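# Plug rack relays into color-matched empty panel sockets

## Task

Take every relay (a little transparent box with a colored button on its top) out of the black rack and seat it in the vacant panel socket whose colored marking matches that button. It counts only when seated fully, like the relays already in the panel: button facing the same side as theirs, top flush with theirs, upright. There is no click to feel. Any relay placed in a non-matching socket fails the job, and so does any relay already in the panel that ends up raised partway or tilted. Everything must stay in place on its own once the robot lets go.

## Robot and tools

Robot: one six-joint arm with a Robotiq 2F-85 two-finger gripper and a single camera, cam_wrist (504x504, fisheye), mounted on the wrist. A flat block sticks out about 9 cm from the wrist 3 axis toward the gripper's +x and turns with it.

Frames: the scene frame has its origin on the table top under the arm base, +z up, +y to the left when facing +x. The base may sit tilted. In the gripper frame, +z runs out along the fingers and the pads close along y. end_effector_position is the midpoint between the pads when closed; closed fingertips reach about 19 mm past it, open ones about 6 mm. Closing also carries the pads roughly 13 mm farther from the wrist, so keep that clearance above surfaces.

Row format (used by execute_actions and move): 9 numbers, each in [-1, 1], in this order: elbow, shoulder lift, shoulder pan, wrist 1, wrist 2, wrist 3, gripper position, gripper force_limit, gripper speed. The first six are joint offsets, not angles: 1.0 equals 1.234 rad for shoulder pan and shoulder lift, 1.543 rad for the elbow, 1.851 rad for each wrist. The last three are absolute gripper settings. Position +1 = fully open (85 mm), about -0.8 = pads touching, -1 = keep closing until blocked. force_limit -1/0/+1 gives roughly 20/128/235 N on a 40 mm object; speed -1/0/+1 gives roughly 20/85/150 mm/s, and faster closing adds a few newtons.

execute_actions(actions): a list of actions; each action is a list of up to 15 rows, one row per 1/30 s control step. If an action has fewer than 15 rows, its final row is repeated to fill 15 steps. Joint offsets in every row are measured from the angles at the start of that action (not from the preceding row); for a call's first action, from the last reported angles. An empty list just returns the current state and images. Stated joint ranges: elbow -3.142 to 3.142 rad, all others -6.283 to 6.283 rad; an action pushing a joint more than 0.010 rad beyond its range is refused, and a malformed action or a failing first action rejects the whole call.

move(target, speed, blocking): target is one row whose offsets count from the Joint positions in the latest result that shows them. All joints travel proportionally so the hand follows a curve; duration is 0.5 to 10 s. speed (0.01 to 2 rad/s, default 0.5) caps the joint with the longest travel. blocking=false returns after 0.5 s while motion continues; then only wait or stop are accepted until a result shows the move ended. Moves do not avoid obstacles. Extra line: "move:" with the ending (done, off_target, moving, held, fault), limits=held or limits=none, and the joint farthest from target.

wait(seconds): 0 to 10 s, holds the last command; returns early if a running move ends. stop(): brakes a running move (needs room; the fingers keep going). zoom_image(camera, region): camera "cam_wrist", region [x0, y0, x1, y1] in image pixels from the top-left, at most 504 by 504. read_manual(section): only "licences"; moves nothing. finished_scene(scene): give the current scene's number; it ends the scene for good and reports success, so only call it once all relays are seated and released.

Motion behaviour: commands are smoothed and lag about 0.15 s. Each step, a joint's target may lead its measured angle by at most 0.292 rad (shoulder pan, shoulder lift), 0.365 (elbow) or 0.438 (wrists), and targets that would shift the hand over 70 mm are scaled back, so large offsets need several actions; an unfinished motion may need resending. "Joint targets" shows what the joints are currently driven toward.

Reading results: end_effector_position in metres, end_effector_quat_wxyz, velocities in m/s and rad/s, all in the scene frame (printed position can be off, more at long reach). Joint positions, velocities and targets follow the row's joint order. Step readings list joint angles at some steps; HELD marks a step partly held back. "joint sent to its limit" means a joint was stopped at its real end; "joint command not followed" means the clearance check altered targets. Gripper: object_status 0 moving, 1 blocked while opening, 2 blocked while closing (a grasp), 3 reached the requested position or pads met. position_measured is in counts: 3 fully open, ~78 = 60 mm, ~130 = 40 mm, ~180 = 20 mm, ~230 pads touching. To grasp, send -1, keep sending it, and confirm status 2. Changing the position number by 0.01 or more is needed before new force or speed values apply; to loosen a grip, open first.

Hazards: a joint torque at its load limit (elbow 141, wrists 52.6, shoulder 310 N m, held weight included) or 150 N of external force stops the arm for 10 s and drops the rest of the call. The arm is stiff, so aiming even slightly past a hard contact can fault; push relays in with small, slow steps. Motors heat while holding loads (MOTOR HOT from 70 °C, OVER-TEMPERATURE FAULT at 85 °C with brakes set). Parts you hold may be briefly tugged and loose items nudged. Never drop, knock or push anything off the table, avoid slamming, and do not disturb the relays already seated.

Each tool is called after "Emit:" as name(argument=value, ...), one argument or row to a line, values as JSON.

## Session

Emit:
execute_actions(
  actions=[],
)

Scene clock: 0.00 s.
end_effector_position=(+0.7571, +0.1805, +0.3771) position_measured=3 object_status=3 end_effector_quat_wxyz=(-0.318, +0.880, +0.350, +0.047) end_effector_velocity=(-0.001, +0.000, -0.002) end_effector_angular_velocity=(-0.002, +0.002, +0.002)
Joint names: [elbow, shoulder lift, shoulder pan, wrist 1, wrist 2, wrist 3]
Joint positions: [ 1.796 -1.046  3.344 -2.16  -1.695  2.64 ]
Joint velocities: [ 0.002  0.    -0.    -0.    -0.001  0.   ]
Motor temperatures (°C, as the motors report them): [24 24 24 30 31 27]
Joint targets: [1.796 -1.046 3.344 -2.160 -1.695 2.640]

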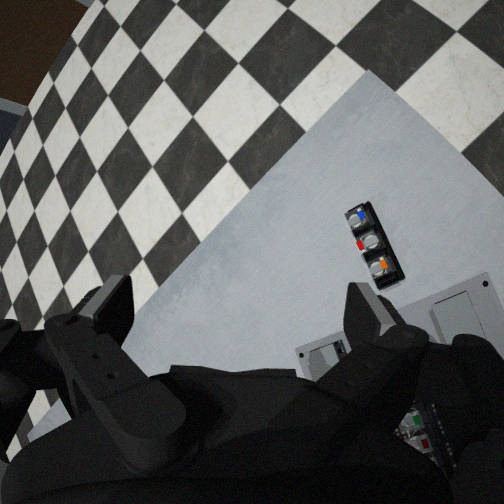

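Emit:
move(
  target=[0.012,0.083,0.166,0.052,-0.314,0,1,0,0],
)

Scene clock: 9.93 s.
end_effector_position=(+0.7041, +0.1954, +0.3527) position_measured=3 object_status=3 end_effector_quat_wxyz=(-0.009, +0.867, +0.498, -0.005) end_effector_velocity=(+0.000, +0.000, +0.001) end_effector_angular_velocity=(-0.002, -0.002, +0.002)
Joint names: [elbow, shoulder lift, shoulder pan, wrist 1, wrist 2, wrist 3]
Joint positions: [ 1.814 -0.944  3.549 -2.064 -2.276  2.64 ]
Joint velocities: [-0.001  0.     0.001 -0.    -0.002 -0.001]
Motor temperatures (°C, as the motors report them): [24 24 24 30 31 27]
Joint targets: [1.814 -0.943 3.549 -2.064 -2.276 2.640]
move: done; limits=none; farthest joint: the shoulder pan, 0.000 radians from its target (0.205 radians at the start)

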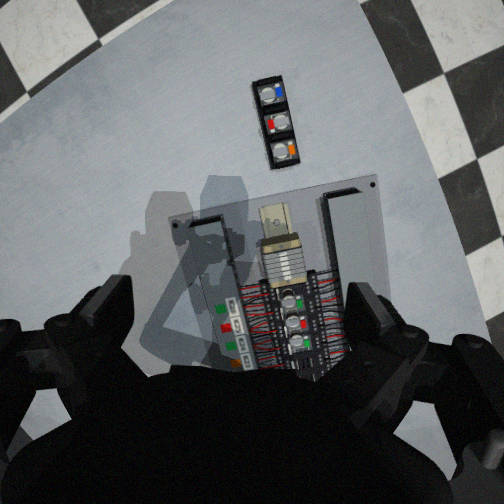

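Emit:
move(
  target=[0.091,-0.132,-0.088,-0.037,-0.02,-0.178,0.3,0,0],
)

Emit:
zoom_image(
  camera="cam_wrist",
  region=[130,100,390,360],
)

Scene clock: 15.33 s.
end_effector_position=(+0.6838, +0.0749, +0.3311) position_measured=91 object_status=3 end_effector_quat_wxyz=(-0.008, +0.815, +0.579, -0.004) end_effector_velocity=(-0.000, -0.001, -0.000) end_effector_angular_velocity=(+0.001, +0.000, +0.000)
Joint names: [elbow, shoulder lift, shoulder pan, wrist 1, wrist 2, wrist 3]
Joint positions: [ 1.954 -1.106  3.441 -2.133 -2.313  2.311]
Joint velocities: [ 0.001 -0.002 -0.001 -0.001  0.001 -0.002]
Motor temperatures (°C, as the motors report them): [24 24 24 30 31 27]
Joint targets: [1.954 -1.106 3.440 -2.133 -2.313 2.310]
move: done; limits=none; farthest joint: the shoulder lift, 0.001 radians from its target (0.163 radians at the start)

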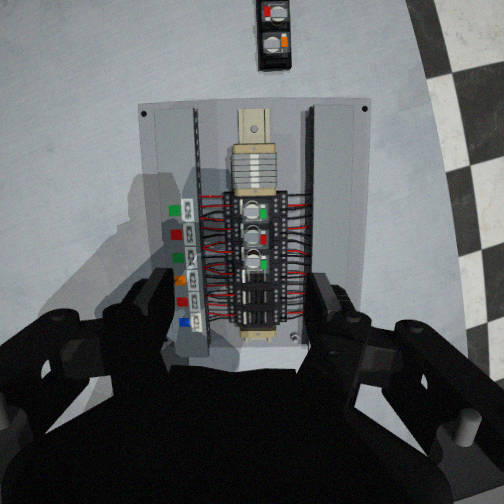

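Region (130, 100, 390, 360) of cam_wrist's 504x504 image, scaled by 1.938, with more detail than that image has.

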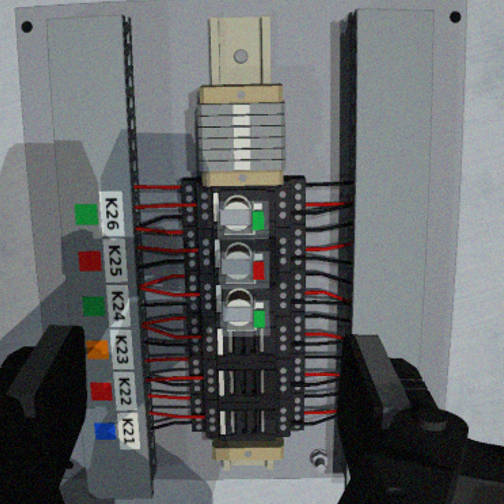

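Emit:
move(
  target=[-0.085,0.349,-0.058,-0.1965,-0.0095,-0.05,0.3,0,0],
)

Scene clock: 19.63 s.
end_effector_position=(+0.7692, +0.2280, +0.1291) position_measured=91 object_status=3 end_effector_quat_wxyz=(-0.009, +0.816, +0.579, -0.004) end_effector_velocity=(+0.001, +0.001, -0.002) end_effector_angular_velocity=(+0.001, +0.001, -0.002)
Joint names: [elbow, shoulder lift, shoulder pan, wrist 1, wrist 2, wrist 3]
Joint positions: [ 1.823 -0.676  3.369 -2.496 -2.331  2.218]
Joint velocities: [-0.001  0.003 -0.001 -0.002  0.001  0.   ]
Motor temperatures (°C, as the motors report them): [24 24 24 30 31 27]
Joint targets: [1.823 -0.676 3.369 -2.496 -2.331 2.218]
move: done; limits=none; farthest joint: the shoulder lift, 0.001 radians from its target (0.431 radians at the start)

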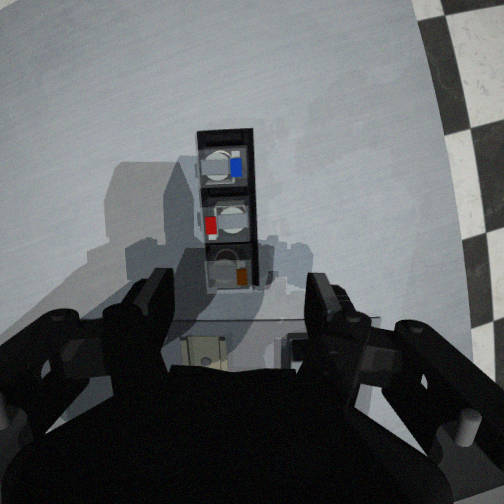

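Emit:
move(
  target=[0.0183,0.0405,-0.0304,-0.061,-0.004,-0.027,0.3,0,0],
  speed=0.2,
)

Scene clock: 26.77 s.
end_effector_position=(+0.7597, +0.2313, +0.0797) position_measured=91 object_status=3 end_effector_quat_wxyz=(-0.009, +0.816, +0.578, -0.004) end_effector_velocity=(+0.001, -0.000, -0.001) end_effector_angular_velocity=(+0.001, -0.001, +0.001)
Joint names: [elbow, shoulder lift, shoulder pan, wrist 1, wrist 2, wrist 3]
Joint positions: [ 1.851 -0.626  3.332 -2.609 -2.338  2.168]
Joint velocities: [-0.001  0.001 -0.001 -0.004  0.001 -0.004]
Motor temperatures (°C, as the motors report them): [24 24 24 30 31 27]
Joint targets: [1.851 -0.626 3.331 -2.609 -2.338 2.168]
move: done; limits=none; farthest joint: the shoulder pan, 0.000 radians from its target (0.037 radians at the start)

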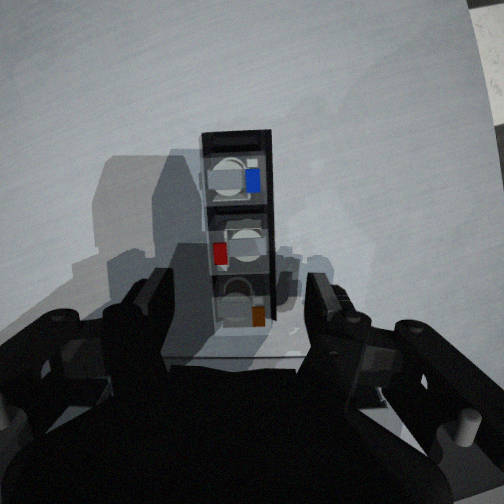

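Emit:
move(
  target=[0.0238,0.0026,-0.029,-0.04,-0.003,-0.07,0.3,0,0],
  speed=0.2,
)

Scene clock: 30.33 s.
end_effector_position=(+0.7508, +0.2138, +0.0547) position_measured=91 object_status=3 end_effector_quat_wxyz=(-0.009, +0.792, +0.611, -0.004) end_effector_velocity=(-0.001, +0.000, -0.000) end_effector_angular_velocity=(+0.000, -0.000, +0.003)
Joint names: [elbow, shoulder lift, shoulder pan, wrist 1, wrist 2, wrist 3]
Joint positions: [ 1.888 -0.623  3.296 -2.683 -2.343  2.039]
Joint velocities: [ 0.002  0.    -0.    -0.002  0.    -0.004]
Motor temperatures (°C, as the motors report them): [24 24 24 30 31 27]
Joint targets: [1.888 -0.623 3.296 -2.683 -2.343 2.039]
move: done; limits=none; farthest joint: the wrist 3, 0.001 radians from its target (0.130 radians at the start)

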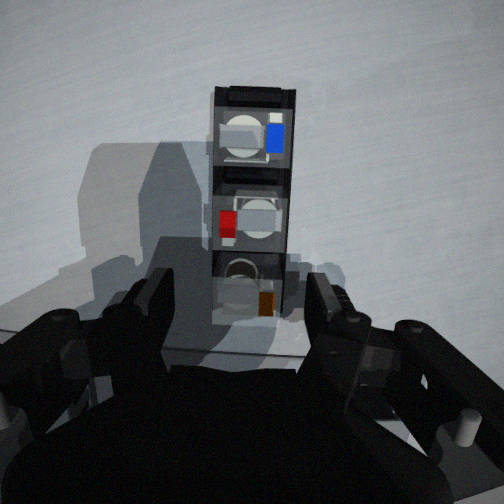

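Emit:
move(
  target=[-0.0016,0.0142,-0.0105,-0.0146,-0.001,-0.009,0.3,0,0],
  speed=0.05,
)

Emit:
move(
  target=[0,0,0,0,0,0,-1,-0.3,-0.5],
)

Emit:
move(
  target=[-0.006,-0.067,0.05,0.081,0.006,0.046,-1,-0.3,-0.5],
  speed=0.1,
)

Scene clock: 33.53 s.
end_effector_position=(+0.7525, +0.2138, +0.0408) position_measured=91 object_status=3 end_effector_quat_wxyz=(-0.009, +0.792, +0.610, -0.004) end_effector_velocity=(-0.000, -0.000, -0.001) end_effector_angular_velocity=(-0.002, -0.000, +0.000)
Joint names: [elbow, shoulder lift, shoulder pan, wrist 1, wrist 2, wrist 3]
Joint positions: [ 1.886 -0.606  3.283 -2.709 -2.345  2.023]
Joint velocities: [ 0.     0.002 -0.001 -0.002 -0.002 -0.001]
Motor temperatures (°C, as the motors report them): [24 24 24 30 31 27]
Joint targets: [1.886 -0.605 3.283 -2.710 -2.345 2.022]
move: done; limits=none; farthest joint: the wrist 1, 0.001 radians from its target (0.027 radians at the start)

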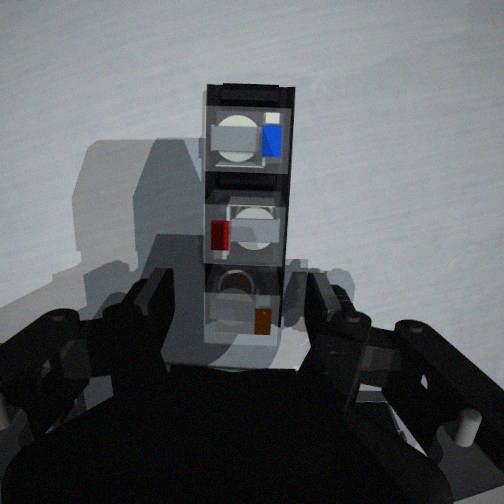

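Scene clock: 34.37 s.
end_effector_position=(+0.7525, +0.2138, +0.0408) position_measured=164 object_status=2 end_effector_quat_wxyz=(-0.009, +0.792, +0.610, -0.004) end_effector_velocity=(+0.000, -0.001, -0.000) end_effector_angular_velocity=(-0.001, +0.000, -0.002)
Joint names: [elbow, shoulder lift, shoulder pan, wrist 1, wrist 2, wrist 3]
Joint positions: [ 1.886 -0.606  3.283 -2.709 -2.345  2.023]
Joint velocities: [-0.     0.    -0.001  0.    -0.001  0.001]
Motor temperatures (°C, as the motors report them): [24 24 24 30 31 27]
Joint targets: [1.886 -0.606 3.283 -2.709 -2.345 2.023]
move: done; limits=none; farthest joint: the shoulder pan, 0.000 radians from its target (0.000 radians at the start)

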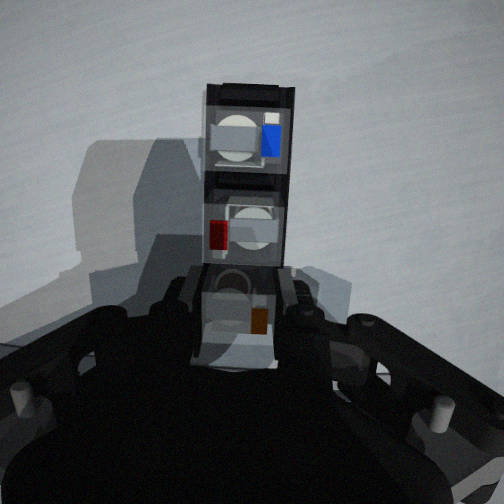

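Scene clock: 36.33 s.
end_effector_position=(+0.7521, +0.2122, +0.1118) position_measured=164 object_status=2 end_effector_quat_wxyz=(-0.009, +0.793, +0.610, -0.004) end_effector_velocity=(-0.001, +0.000, +0.001) end_effector_angular_velocity=(+0.001, +0.001, -0.000)
Joint names: [elbow, shoulder lift, shoulder pan, wrist 1, wrist 2, wrist 3]
Joint positions: [ 1.876 -0.688  3.345 -2.56  -2.334  2.107]
Joint velocities: [ 0.001 -0.002  0.001  0.003  0.001  0.003]
Motor temperatures (°C, as the motors report them): [24 24 24 30 31 27]
Joint targets: [1.876 -0.688 3.345 -2.559 -2.334 2.108]
move: done; limits=none; farthest joint: the shoulder lift, 0.001 radians from its target (0.083 radians at the start)

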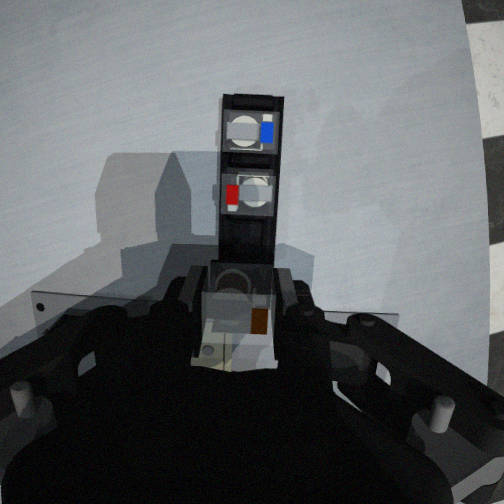

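Emit:
move(
  target=[0.2205,-0.325,-0.152,-0.066,-0.012,-0.123,-1,-0.3,-0.5],
  speed=0.3,
)

Scene clock: 40.90 s.
end_effector_position=(+0.6448, -0.0271, +0.1407) position_measured=164 object_status=2 end_effector_quat_wxyz=(-0.009, +0.803, +0.596, -0.004) end_effector_velocity=(-0.001, -0.001, +0.000) end_effector_angular_velocity=(+0.001, -0.001, -0.000)
Joint names: [elbow, shoulder lift, shoulder pan, wrist 1, wrist 2, wrist 3]
Joint positions: [ 2.216 -1.089  3.157 -2.682 -2.356  1.88 ]
Joint velocities: [ 0.002 -0.003 -0.001 -0.002  0.001 -0.002]
Motor temperatures (°C, as the motors report them): [24 24 24 30 31 27]
Joint targets: [2.217 -1.089 3.157 -2.682 -2.356 1.880]
move: done; limits=none; farthest joint: the wrist 3, 0.001 radians from its target (0.228 radians at the start)

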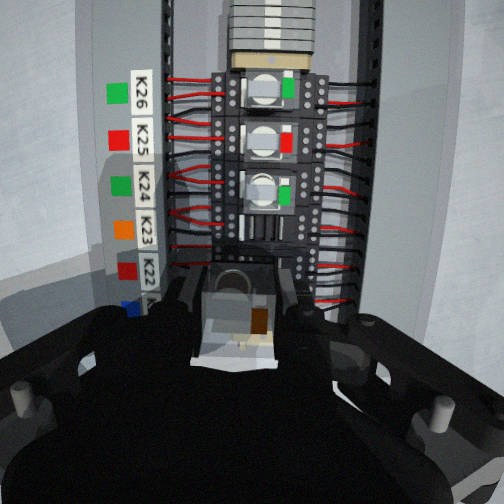

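Emit:
move(
  target=[-0.0095,0.0324,-0.0162,-0.0245,0,-0.015,-1,-0.3,-0.5],
  speed=0.1,
)

Scene clock: 46.10 s.
end_effector_position=(+0.6564, -0.0251, +0.1206) position_measured=164 object_status=2 end_effector_quat_wxyz=(-0.009, +0.803, +0.596, -0.004) end_effector_velocity=(+0.001, -0.000, -0.001) end_effector_angular_velocity=(-0.001, -0.000, +0.000)
Joint names: [elbow, shoulder lift, shoulder pan, wrist 1, wrist 2, wrist 3]
Joint positions: [ 2.202 -1.049  3.137 -2.727 -2.356  1.852]
Joint velocities: [-0.001  0.003 -0.001 -0.003 -0.001 -0.002]
Motor temperatures (°C, as the motors report them): [24 24 24 30 31 27]
Joint targets: [2.202 -1.049 3.137 -2.727 -2.356 1.852]
move: done; limits=none; farthest joint: the wrist 1, 0.001 radians from its target (0.045 radians at the start)

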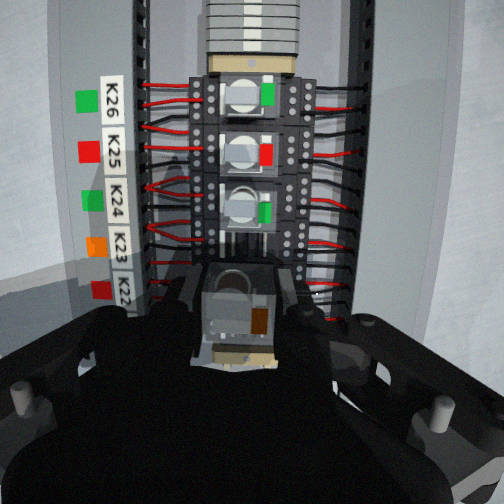

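Emit:
move(
  target=[0.0058,0.0284,-0.022,-0.0385,0,-0.021,-1,-0.3,-0.5],
  speed=0.05,
)

Emit:
zoom_image(
  camera="cam_wrist",
  region=[130,120,370,360],
)

Scene clock: 49.60 s.
end_effector_position=(+0.6558, -0.0252, +0.0957) position_measured=164 object_status=2 end_effector_quat_wxyz=(-0.008, +0.803, +0.596, -0.004) end_effector_velocity=(-0.000, -0.000, -0.001) end_effector_angular_velocity=(-0.000, +0.000, +0.002)
Joint names: [elbow, shoulder lift, shoulder pan, wrist 1, wrist 2, wrist 3]
Joint positions: [ 2.211 -1.014  3.11  -2.798 -2.356  1.814]
Joint velocities: [ 0.001  0.001 -0.001 -0.003 -0.    -0.003]
Motor temperatures (°C, as the motors report them): [24 24 24 30 31 27]
Joint targets: [2.211 -1.014 3.110 -2.798 -2.356 1.813]
move: done; limits=none; farthest joint: the wrist 1, 0.001 radians from its target (0.071 radians at the start)

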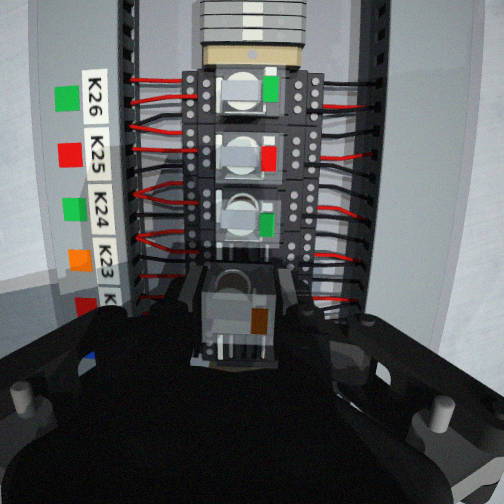

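Region (130, 120, 370, 360) of cam_wrist's 504x504 image, scaled by 2.100, with more detail than that image has.

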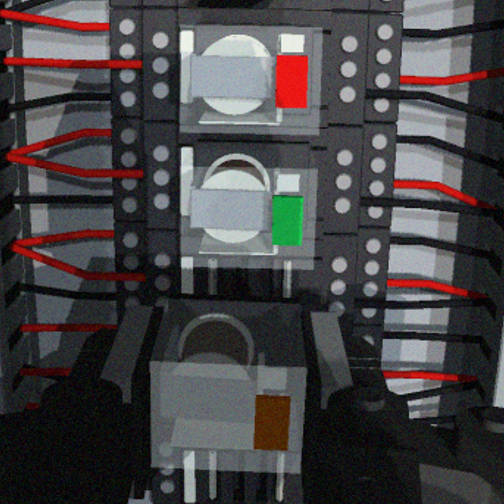

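Emit:
move(
  target=[-0.0023,0.0146,-0.004,-0.0105,0,-0.004,-1,-0.3,-0.5],
  speed=0.03,
)

Emit:
zoom_image(
  camera="cam_wrist",
  region=[130,120,370,360],
)

Scene clock: 53.30 s.
end_effector_position=(+0.6580, -0.0217, +0.0877) position_measured=164 object_status=2 end_effector_quat_wxyz=(-0.008, +0.803, +0.597, -0.004) end_effector_velocity=(+0.001, -0.000, -0.001) end_effector_angular_velocity=(-0.002, -0.000, +0.002)
Joint names: [elbow, shoulder lift, shoulder pan, wrist 1, wrist 2, wrist 3]
Joint positions: [ 2.207 -0.997  3.105 -2.817 -2.356  1.806]
Joint velocities: [-0.001  0.003 -0.001 -0.003 -0.002 -0.004]
Motor temperatures (°C, as the motors report them): [24 24 24 30 31 27]
Joint targets: [2.207 -0.996 3.105 -2.817 -2.356 1.806]
move: done; limits=none; farthest joint: the shoulder lift, 0.001 radians from its target (0.018 radians at the start)

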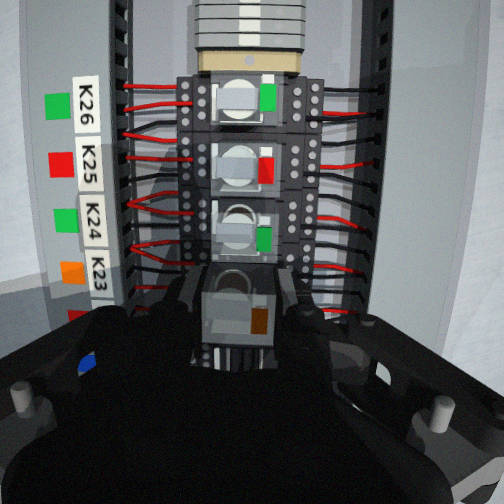

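Region (130, 120, 370, 360) of cam_wrist's 504x504 image, scaled by 2.100, with more detail than that image has.

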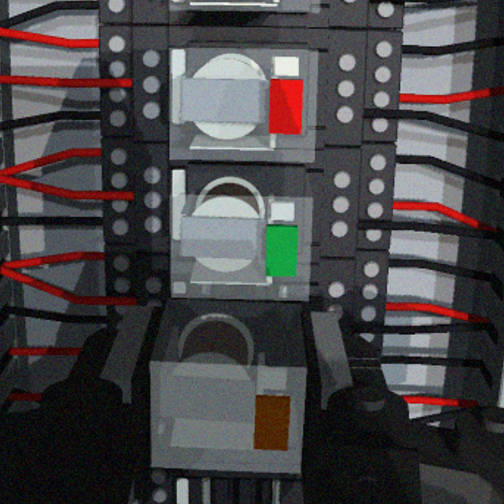

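Emit:
move(
  target=[0.0028,0.0064,-0.0092,-0.0127,0,-0.0087,-1,-0.3,-0.5],
  speed=0.02,
)

Emit:
zoom_image(
  camera="cam_wrist",
  region=[130,120,370,360],
)

Scene clock: 57.33 s.
end_effector_position=(+0.6571, -0.0243, +0.0799) position_measured=164 object_status=2 end_effector_quat_wxyz=(-0.008, +0.802, +0.597, -0.005) end_effector_velocity=(+0.000, -0.001, -0.001) end_effector_angular_velocity=(+0.000, -0.000, -0.002)
Joint names: [elbow, shoulder lift, shoulder pan, wrist 1, wrist 2, wrist 3]
Joint positions: [ 2.211 -0.989  3.094 -2.84  -2.356  1.79 ]
Joint velocities: [ 0.     0.001 -0.002 -0.004  0.    -0.001]
Motor temperatures (°C, as the motors report them): [24 24 24 30 31 27]
Joint targets: [2.211 -0.989 3.094 -2.840 -2.356 1.790]
move: done; limits=none; farthest joint: the shoulder pan, 0.001 radians from its target (0.012 radians at the start)

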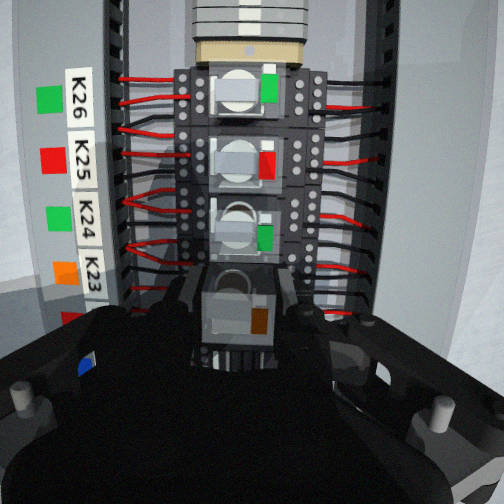

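Region (130, 120, 370, 360) of cam_wrist's 504x504 image, scaled by 2.100, with more detail than that image has.

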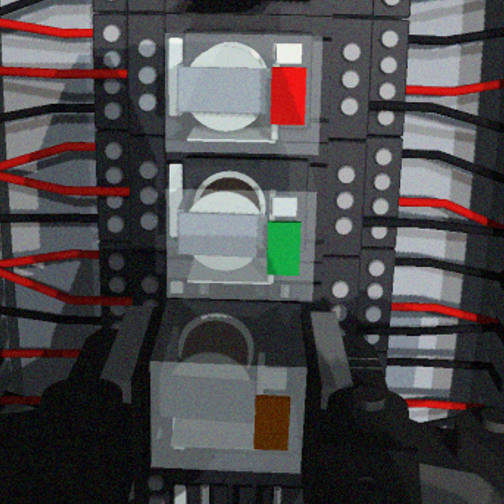

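Right 1.2 mm, down 7.

Emit:
move(
  target=[-0.0004,0.0086,-0.0064,-0.0097,0,-0.006,-1,-0.3,-0.5],
  speed=0.02,
)

Emit:
zoom_image(
  camera="cam_wrist",
  region=[130,120,370,360],
)

Scene clock: 61.03 s.
end_effector_position=(+0.6581, -0.0248, +0.0731) position_measured=164 object_status=2 end_effector_quat_wxyz=(-0.008, +0.803, +0.597, -0.005) end_effector_velocity=(+0.000, -0.000, -0.001) end_effector_angular_velocity=(-0.000, +0.000, -0.001)
Joint names: [elbow, shoulder lift, shoulder pan, wrist 1, wrist 2, wrist 3]
Joint positions: [ 2.211 -0.978  3.087 -2.858 -2.356  1.78 ]
Joint velocities: [-0.     0.002 -0.002 -0.003 -0.    -0.001]
Motor temperatures (°C, as the motors report them): [24 24 24 30 31 27]
Joint targets: [2.211 -0.978 3.086 -2.858 -2.356 1.779]
move: done; limits=none; farthest joint: the wrist 3, 0.001 radians from its target (0.011 radians at the start)

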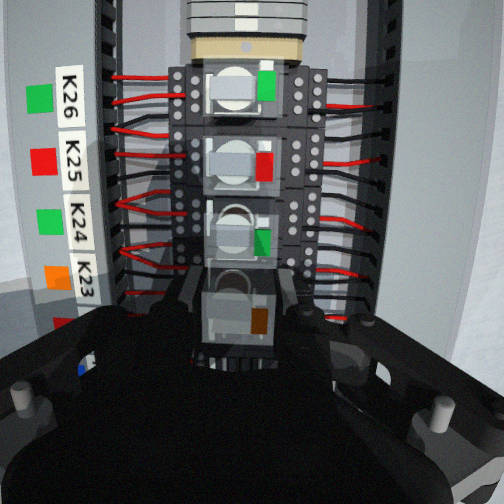

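Region (130, 120, 370, 360) of cam_wrist's 504x504 image, scaled by 2.100, with more detail than that image has.

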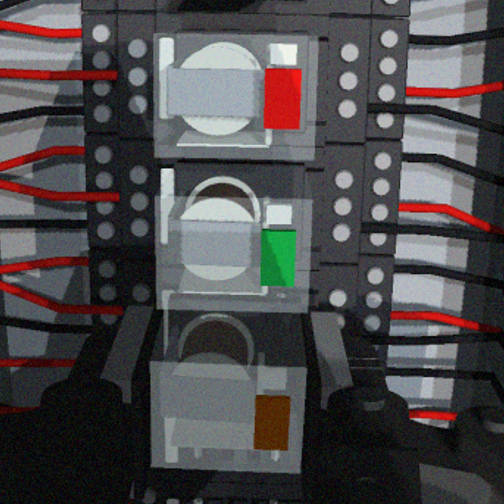

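Emit:
move(
  target=[0.001,0.008,-0.0062,-0.0105,0,-0.006,-1,-0.3,-0.5],
  speed=0.015,
)

Emit:
zoom_image(
  camera="cam_wrist",
  region=[130,120,370,360],
)

Scene clock: 65.97 s.
end_effector_position=(+0.6580, -0.0252, +0.0665) position_measured=164 object_status=2 end_effector_quat_wxyz=(-0.008, +0.803, +0.597, -0.005) end_effector_velocity=(+0.001, +0.001, -0.001) end_effector_angular_velocity=(+0.003, -0.002, -0.003)
Joint names: [elbow, shoulder lift, shoulder pan, wrist 1, wrist 2, wrist 3]
Joint positions: [ 2.212 -0.969  3.079 -2.877 -2.356  1.769]
Joint velocities: [-0.001  0.002 -0.001 -0.004  0.003 -0.   ]
Motor temperatures (°C, as the motors report them): [24 24 24 30 31 27]
Joint targets: [2.212 -0.969 3.079 -2.877 -2.356 1.768]
move: done; limits=none; farthest joint: the shoulder lift, 0.001 radians from its target (0.010 radians at the start)

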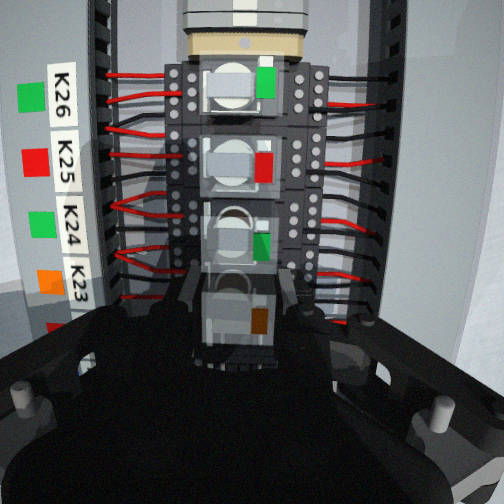

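Region (130, 120, 370, 360) of cam_wrist's 504x504 image, scaled by 2.100, with more detail than that image has.

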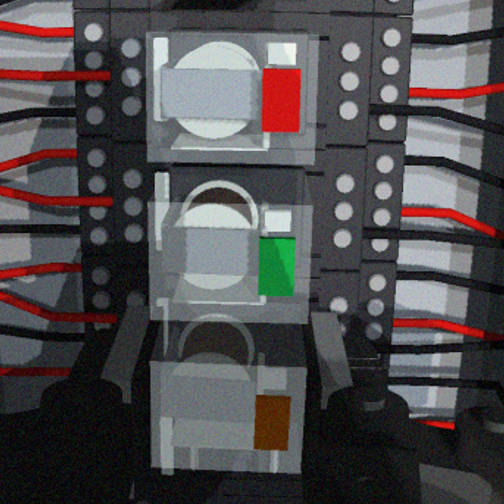

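No slip yet; 3 mm more.

Emit:
move(
  target=[0.0005,0.0036,-0.0027,-0.0046,0,-0.0026,-1,-0.3,-0.5],
  speed=0.01,
)

Emit:
zoom_image(
  camera="cam_wrist",
  region=[130,120,370,360],
)

Scene clock: 68.40 s.
end_effector_position=(+0.6578, -0.0252, +0.0636) position_measured=164 object_status=2 end_effector_quat_wxyz=(-0.008, +0.803, +0.597, -0.005) end_effector_velocity=(+0.000, -0.000, -0.001) end_effector_angular_velocity=(+0.001, -0.000, +0.000)
Joint names: [elbow, shoulder lift, shoulder pan, wrist 1, wrist 2, wrist 3]
Joint positions: [ 2.213 -0.964  3.076 -2.885 -2.356  1.764]
Joint velocities: [-0.     0.001 -0.002 -0.003  0.002 -0.003]
Motor temperatures (°C, as the motors report them): [24 24 24 30 31 27]
Joint targets: [2.213 -0.964 3.076 -2.885 -2.356 1.764]
move: done; limits=none; farthest joint: the shoulder pan, 0.000 radians from its target (0.003 radians at the start)

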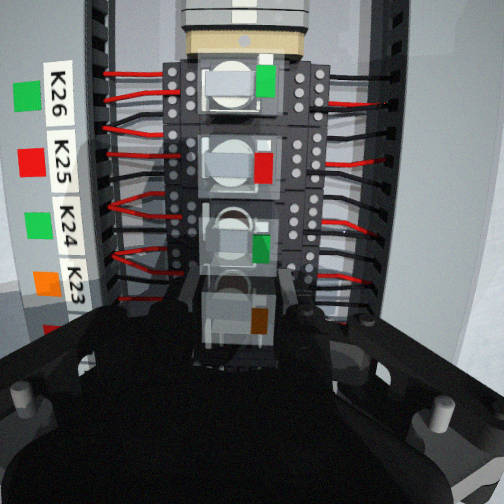

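Region (130, 120, 370, 360) of cam_wrist's 504x504 image, scaled by 2.100, with more detail than that image has.

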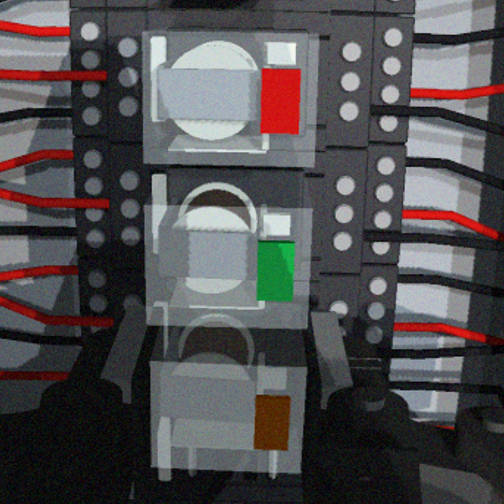

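Emit:
move(
  target=[0.0005,0.0036,-0.0027,-0.0046,0,-0.0026,-1,-0.3,-0.5],
  speed=0.01,
)

Emit:
zoom_image(
  camera="cam_wrist",
  region=[130,120,370,360],
)

Scene clock: 70.80 s.
end_effector_position=(+0.6577, -0.0253, +0.0609) position_measured=164 object_status=2 end_effector_quat_wxyz=(-0.007, +0.802, +0.597, -0.005) end_effector_velocity=(+0.001, -0.001, -0.001) end_effector_angular_velocity=(-0.003, -0.000, -0.001)
Joint names: [elbow, shoulder lift, shoulder pan, wrist 1, wrist 2, wrist 3]
Joint positions: [ 2.214 -0.96   3.073 -2.893 -2.356  1.759]
Joint velocities: [-0.001  0.002 -0.001 -0.002 -0.003 -0.001]
Motor temperatures (°C, as the motors report them): [24 24 24 30 31 27]
Joint targets: [2.214 -0.960 3.073 -2.894 -2.356 1.759]
move: done; limits=none; farthest joint: the shoulder lift, 0.001 radians from its target (0.005 radians at the start)

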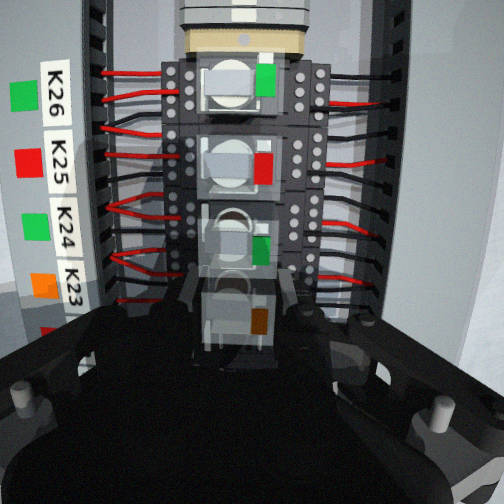

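Region (130, 120, 370, 360) of cam_wrist's 504x504 image, scaled by 2.100, with more detail than that image has.

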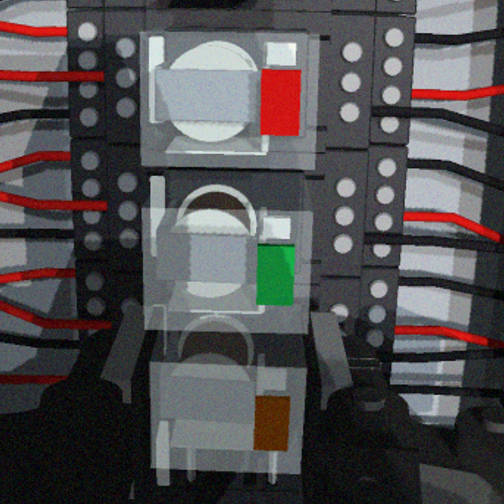

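Emit:
move(
  target=[0,0,0,0,0,0,0.1,0,0],
)

Emit:
move(
  target=[-0.0078,-0.072,0.052,0.0897,0,0.05,0.1,0,0],
  speed=0.2,
)

Emit:
move(
  target=[-0.2385,0.324,0.187,0.104,0.0146,-1,0.3,0,0],
  speed=1,
)

Emit:
move(
  target=[0.0043,0.048,-0.036,-0.058,-0.004,-0.576,0.3,0,0],
  speed=0.8,
)

Scene clock: 74.20 s.
end_effector_position=(+0.6577, -0.0253, +0.0608) position_measured=117 object_status=3 end_effector_quat_wxyz=(-0.007, +0.802, +0.597, -0.005) end_effector_velocity=(-0.001, -0.001, -0.000) end_effector_angular_velocity=(-0.002, +0.001, +0.001)
Joint names: [elbow, shoulder lift, shoulder pan, wrist 1, wrist 2, wrist 3]
Joint positions: [ 2.214 -0.96   3.073 -2.893 -2.356  1.759]
Joint velocities: [ 0.001 -0.    -0.001 -0.001 -0.002 -0.001]
Motor temperatures (°C, as the motors report them): [24 24 24 30 31 27]
Joint targets: [2.214 -0.960 3.073 -2.893 -2.356 1.759]
move: done; limits=none; farthest joint: the shoulder pan, 0.000 radians from its target (0.000 radians at the start)

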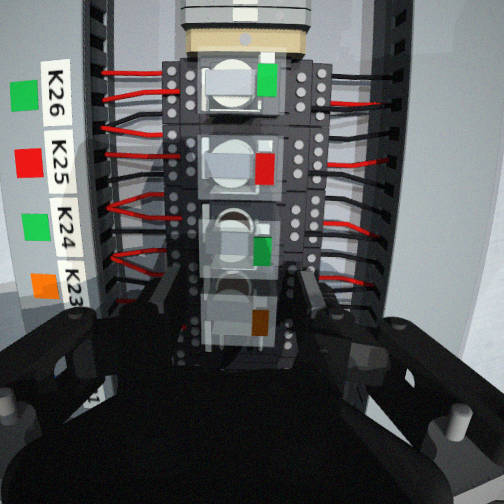

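Scene clock: 75.60 s.
end_effector_position=(+0.6565, -0.0254, +0.1203) position_measured=117 object_status=3 end_effector_quat_wxyz=(-0.009, +0.803, +0.596, -0.004) end_effector_velocity=(+0.002, -0.000, +0.002) end_effector_angular_velocity=(+0.001, -0.001, -0.001)
Joint names: [elbow, shoulder lift, shoulder pan, wrist 1, wrist 2, wrist 3]
Joint positions: [ 2.202 -1.049  3.137 -2.728 -2.356  1.852]
Joint velocities: [-0.003 -0.002  0.001  0.004  0.001  0.002]
Motor temperatures (°C, as the motors report them): [24 24 24 30 31 27]
Joint targets: [2.202 -1.049 3.137 -2.727 -2.356 1.852]
move: done; limits=none; farthest joint: the wrist 1, 0.001 radians from its target (0.167 radians at the start)

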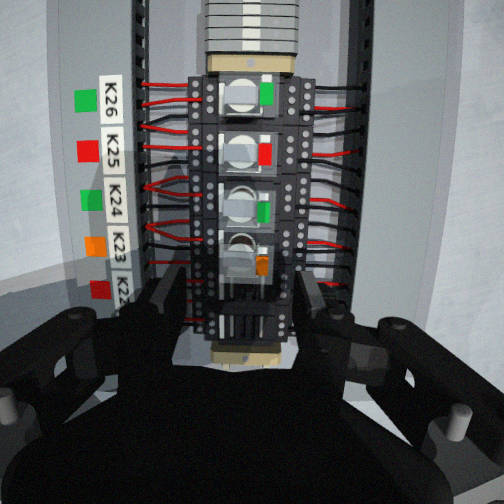

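Scene clock: 78.30 s.
end_effector_position=(+0.7603, +0.2413, +0.1122) position_measured=91 object_status=3 end_effector_quat_wxyz=(-0.008, -0.153, +0.988, +0.006) end_effector_velocity=(+0.001, +0.001, +0.001) end_effector_angular_velocity=(+0.000, -0.001, +0.004)
Joint names: [elbow, shoulder lift, shoulder pan, wrist 1, wrist 2, wrist 3]
Joint positions: [ 1.834 -0.649  3.368 -2.535 -2.329  0.001]
Joint velocities: [-0.002  0.001  0.001  0.001  0.    -0.003]
Motor temperatures (°C, as the motors report them): [24 24 24 30 31 27]
Joint targets: [1.834 -0.649 3.368 -2.535 -2.329 0.000]
move: done; limits=none; farthest joint: the shoulder pan, 0.000 radians from its target (0.231 radians at the start)

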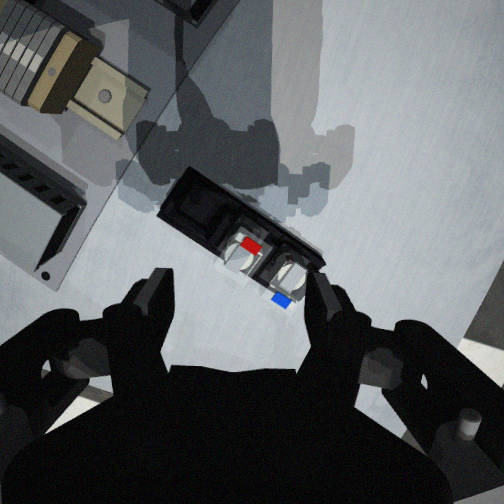

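Scene clock: 80.43 s.
end_effector_position=(+0.7615, +0.2431, +0.0596) position_measured=91 object_status=3 end_effector_quat_wxyz=(-0.003, -0.611, +0.792, +0.010) end_effector_velocity=(-0.000, +0.000, -0.000) end_effector_angular_velocity=(+0.002, +0.000, +0.003)
Joint names: [elbow, shoulder lift, shoulder pan, wrist 1, wrist 2, wrist 3]
Joint positions: [ 1.84  -0.59   3.323 -2.643 -2.337 -1.066]
Joint velocities: [ 0.    -0.    -0.    -0.     0.002 -0.004]
Motor temperatures (°C, as the motors report them): [24 24 24 30 31 27]
Joint targets: [1.840 -0.590 3.323 -2.643 -2.337 -1.066]
move: done; limits=none; farthest joint: the shoulder pan, 0.000 radians from its target (0.044 radians at the start)

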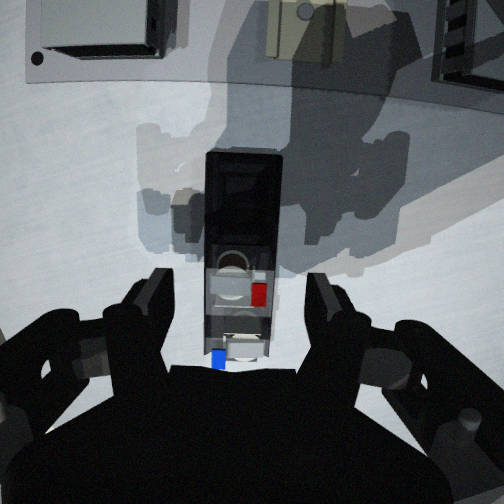

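Emit:
move(
  target=[0.001,0.0172,-0.0133,-0.0207,-0.0015,-0.012,0.3,0,0],
  speed=0.06,
)

Emit:
move(
  target=[0,0,0,0,0,0,-1,-0.3,-0.5],
)

Emit:
move(
  target=[-0.006,-0.075,0.056,0.09,0.006,0.05,-1,-0.3,-0.5],
  speed=0.12,
)

Emit:
move(
  target=[0,0,0,0,0,1,-1,-0.3,-0.5],
  speed=1,
)

Scene clock: 83.70 s.
end_effector_position=(+0.7614, +0.2431, +0.0411) position_measured=91 object_status=3 end_effector_quat_wxyz=(-0.003, -0.610, +0.792, +0.010) end_effector_velocity=(+0.000, +0.000, -0.001) end_effector_angular_velocity=(+0.001, -0.000, -0.001)
Joint names: [elbow, shoulder lift, shoulder pan, wrist 1, wrist 2, wrist 3]
Joint positions: [ 1.842 -0.569  3.307 -2.68  -2.34  -1.088]
Joint velocities: [-0.     0.002 -0.001 -0.003  0.001 -0.001]
Motor temperatures (°C, as the motors report them): [24 24 24 30 31 27]
Joint targets: [1.842 -0.569 3.307 -2.681 -2.340 -1.088]
move: done; limits=none; farthest joint: the wrist 1, 0.001 radians from its target (0.039 radians at the start)

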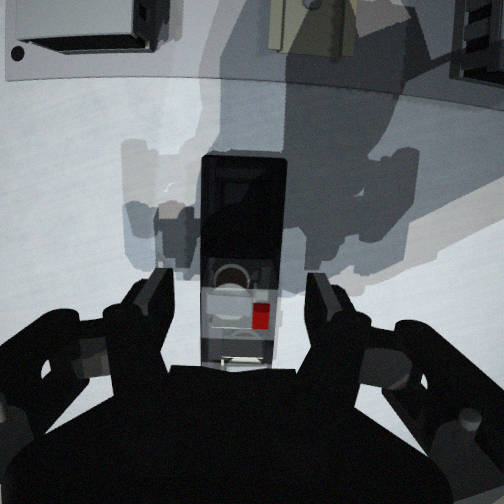

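Scene clock: 84.53 s.
end_effector_position=(+0.7614, +0.2431, +0.0411) position_measured=164 object_status=2 end_effector_quat_wxyz=(-0.003, -0.610, +0.792, +0.010) end_effector_velocity=(-0.000, +0.000, -0.000) end_effector_angular_velocity=(+0.000, +0.000, -0.002)
Joint names: [elbow, shoulder lift, shoulder pan, wrist 1, wrist 2, wrist 3]
Joint positions: [ 1.842 -0.569  3.307 -2.681 -2.34  -1.088]
Joint velocities: [ 0.     0.    -0.    -0.     0.     0.002]
Motor temperatures (°C, as the motors report them): [24 24 24 30 31 27]
Joint targets: [1.842 -0.569 3.307 -2.680 -2.340 -1.088]
move: done; limits=none; farthest joint: the wrist 1, 0.001 radians from its target (0.000 radians at the start)

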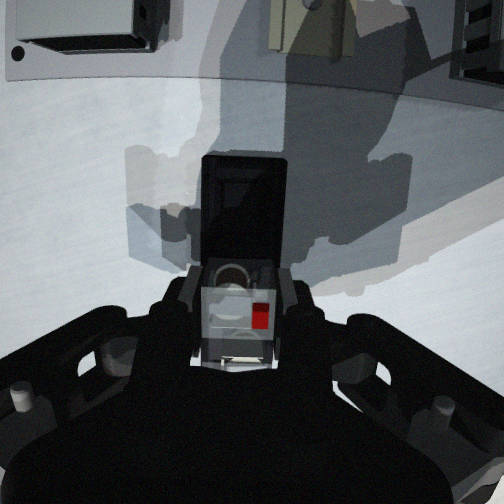

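Scene clock: 86.43 s.
end_effector_position=(+0.7597, +0.2402, +0.1226) position_measured=164 object_status=2 end_effector_quat_wxyz=(-0.004, -0.611, +0.792, +0.009) end_effector_velocity=(+0.000, -0.000, +0.002) end_effector_angular_velocity=(+0.001, -0.001, +0.000)
Joint names: [elbow, shoulder lift, shoulder pan, wrist 1, wrist 2, wrist 3]
Joint positions: [ 1.833 -0.661  3.376 -2.514 -2.328 -0.995]
Joint velocities: [-0.001 -0.002  0.001  0.002  0.001  0.001]
Motor temperatures (°C, as the motors report them): [24 24 24 30 31 27]
Joint targets: [1.833 -0.662 3.376 -2.514 -2.328 -0.995]
move: done; limits=none; farthest joint: the shoulder pan, 0.000 radians from its target (0.069 radians at the start)

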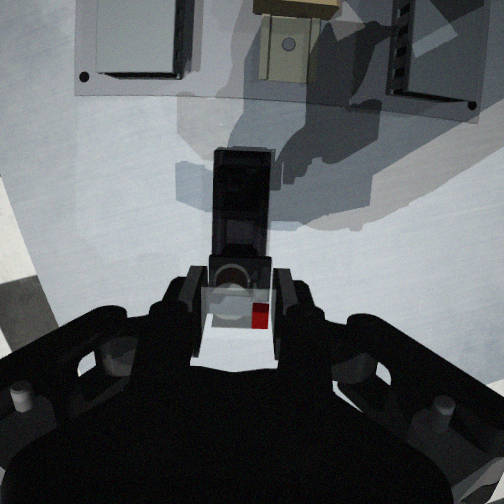

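Scene clock: 89.13 s.
end_effector_position=(+0.7597, +0.2402, +0.1226) position_measured=164 object_status=2 end_effector_quat_wxyz=(-0.009, +0.265, +0.964, +0.002) end_effector_velocity=(-0.001, -0.000, -0.000) end_effector_angular_velocity=(-0.003, -0.000, -0.002)
Joint names: [elbow, shoulder lift, shoulder pan, wrist 1, wrist 2, wrist 3]
Joint positions: [ 1.833 -0.661  3.376 -2.514 -2.328  0.856]
Joint velocities: [ 0.001  0.     0.001 -0.    -0.002  0.003]
Motor temperatures (°C, as the motors report them): [24 24 24 30 31 27]
Joint targets: [1.833 -0.661 3.376 -2.514 -2.328 0.856]
move: done; limits=none; farthest joint: the wrist 3, 0.001 radians from its target (1.852 radians at the start)

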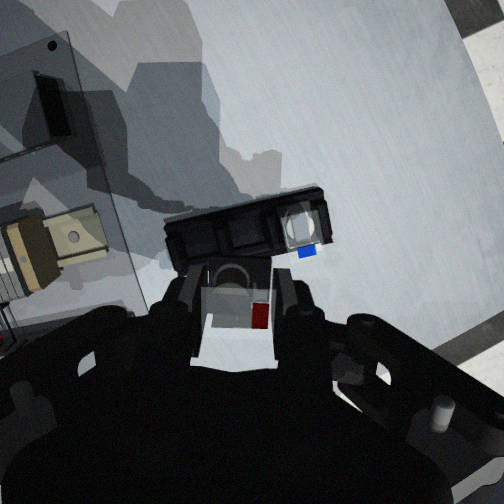

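Emit:
move(
  target=[0.2537,-0.348,-0.219,-0.1216,-0.015,0.514,-1,-0.3,-0.5],
)

Emit:
move(
  target=[0.0075,0.047,-0.0357,-0.0615,0,-0.034,-1,-0.3,-0.5],
  speed=0.06,
)

Scene clock: 93.70 s.
end_effector_position=(+0.6490, -0.0542, +0.1205) position_measured=164 object_status=2 end_effector_quat_wxyz=(-0.008, +0.803, +0.596, -0.004) end_effector_velocity=(+0.000, -0.001, +0.000) end_effector_angular_velocity=(-0.002, -0.001, -0.006)
Joint names: [elbow, shoulder lift, shoulder pan, wrist 1, wrist 2, wrist 3]
Joint positions: [ 2.224 -1.091  3.106 -2.739 -2.356  1.807]
Joint velocities: [ 0.    -0.001 -0.001 -0.001 -0.001  0.004]
Motor temperatures (°C, as the motors report them): [24 24 24 30 31 27]
Joint targets: [2.224 -1.091 3.106 -2.739 -2.356 1.808]
move: done; limits=none; farthest joint: the shoulder pan, 0.000 radians from its target (0.270 radians at the start)

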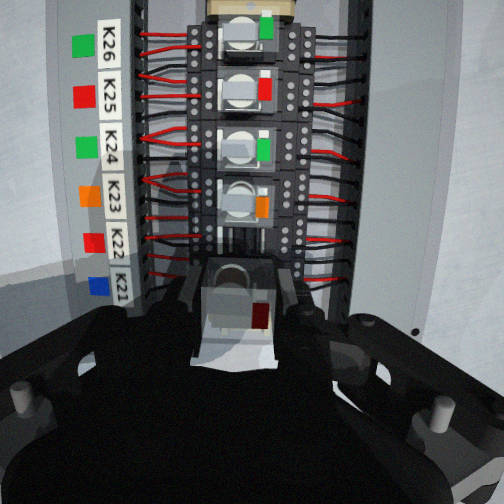

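Scene clock: 96.00 s.
end_effector_position=(+0.6488, -0.0550, +0.0810) position_measured=164 object_status=2 end_effector_quat_wxyz=(-0.007, +0.803, +0.597, -0.005) end_effector_velocity=(-0.002, +0.000, -0.001) end_effector_angular_velocity=(-0.002, +0.001, +0.000)
Joint names: [elbow, shoulder lift, shoulder pan, wrist 1, wrist 2, wrist 3]
Joint positions: [ 2.236 -1.033  3.062 -2.853 -2.356  1.745]
Joint velocities: [ 0.002  0.002 -0.001 -0.004 -0.002 -0.001]
Motor temperatures (°C, as the motors report them): [24 24 24 30 31 27]
Joint targets: [2.236 -1.033 3.062 -2.853 -2.356 1.744]
move: done; limits=none; farthest joint: the shoulder pan, 0.000 radians from its target (0.044 radians at the start)

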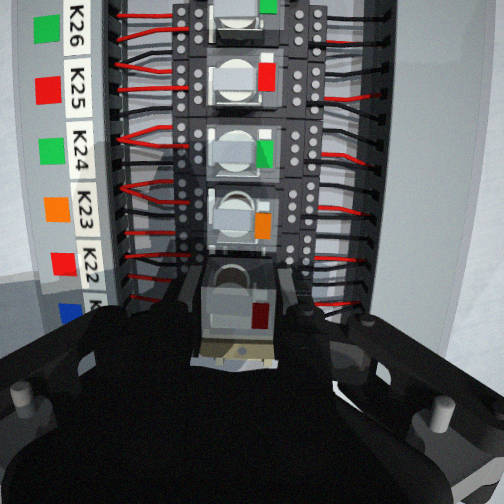

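Emit:
move(
  target=[-0.0003,0.011,-0.0045,-0.0102,0,-0.004,-1,-0.3,-0.5],
  speed=0.02,
)

Emit:
move(
  target=[0.0018,0.0162,-0.0116,-0.02,0,-0.011,-1,-0.3,-0.5],
  speed=0.015,
)

Scene clock: 99.13 s.
end_effector_position=(+0.6495, -0.0532, +0.0741) position_measured=164 object_status=2 end_effector_quat_wxyz=(-0.007, +0.803, +0.596, -0.005) end_effector_velocity=(-0.000, -0.001, -0.001) end_effector_angular_velocity=(-0.002, +0.001, +0.002)
Joint names: [elbow, shoulder lift, shoulder pan, wrist 1, wrist 2, wrist 3]
Joint positions: [ 2.235 -1.02   3.056 -2.871 -2.356  1.737]
Joint velocities: [ 0.     0.002 -0.001 -0.002 -0.002 -0.003]
Motor temperatures (°C, as the motors report them): [24 24 24 30 31 27]
Joint targets: [2.235 -1.019 3.056 -2.872 -2.356 1.737]
move: done; limits=none; farthest joint: the wrist 1, 0.001 radians from its target (0.019 radians at the start)

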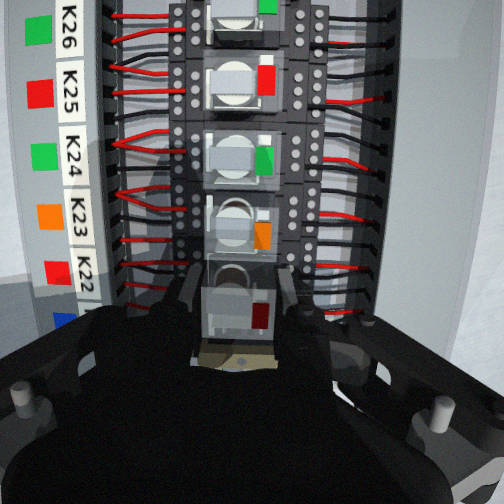

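Scene clock: 101.83 s.
end_effector_position=(+0.6489, -0.0534, +0.0614) position_measured=164 object_status=2 end_effector_quat_wxyz=(-0.007, +0.803, +0.596, -0.006) end_effector_velocity=(+0.000, +0.000, -0.001) end_effector_angular_velocity=(+0.000, -0.001, -0.001)
Joint names: [elbow, shoulder lift, shoulder pan, wrist 1, wrist 2, wrist 3]
Joint positions: [ 2.238 -1.     3.042 -2.908 -2.356  1.717]
Joint velocities: [-0.001  0.002 -0.001 -0.004  0.001 -0.001]
Motor temperatures (°C, as the motors report them): [24 24 24 30 31 27]
Joint targets: [2.238 -1.000 3.042 -2.908 -2.356 1.717]
move: done; limits=none; farthest joint: the shoulder pan, 0.001 radians from its target (0.015 radians at the start)

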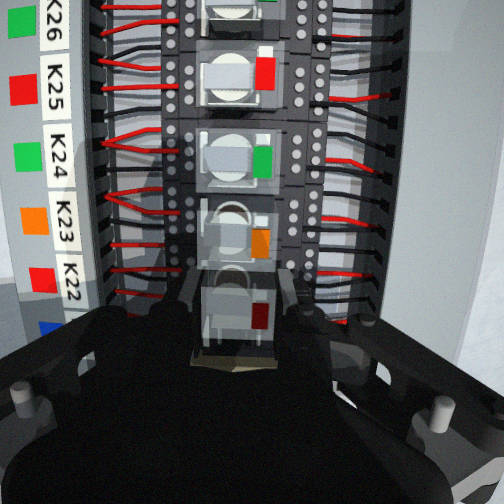

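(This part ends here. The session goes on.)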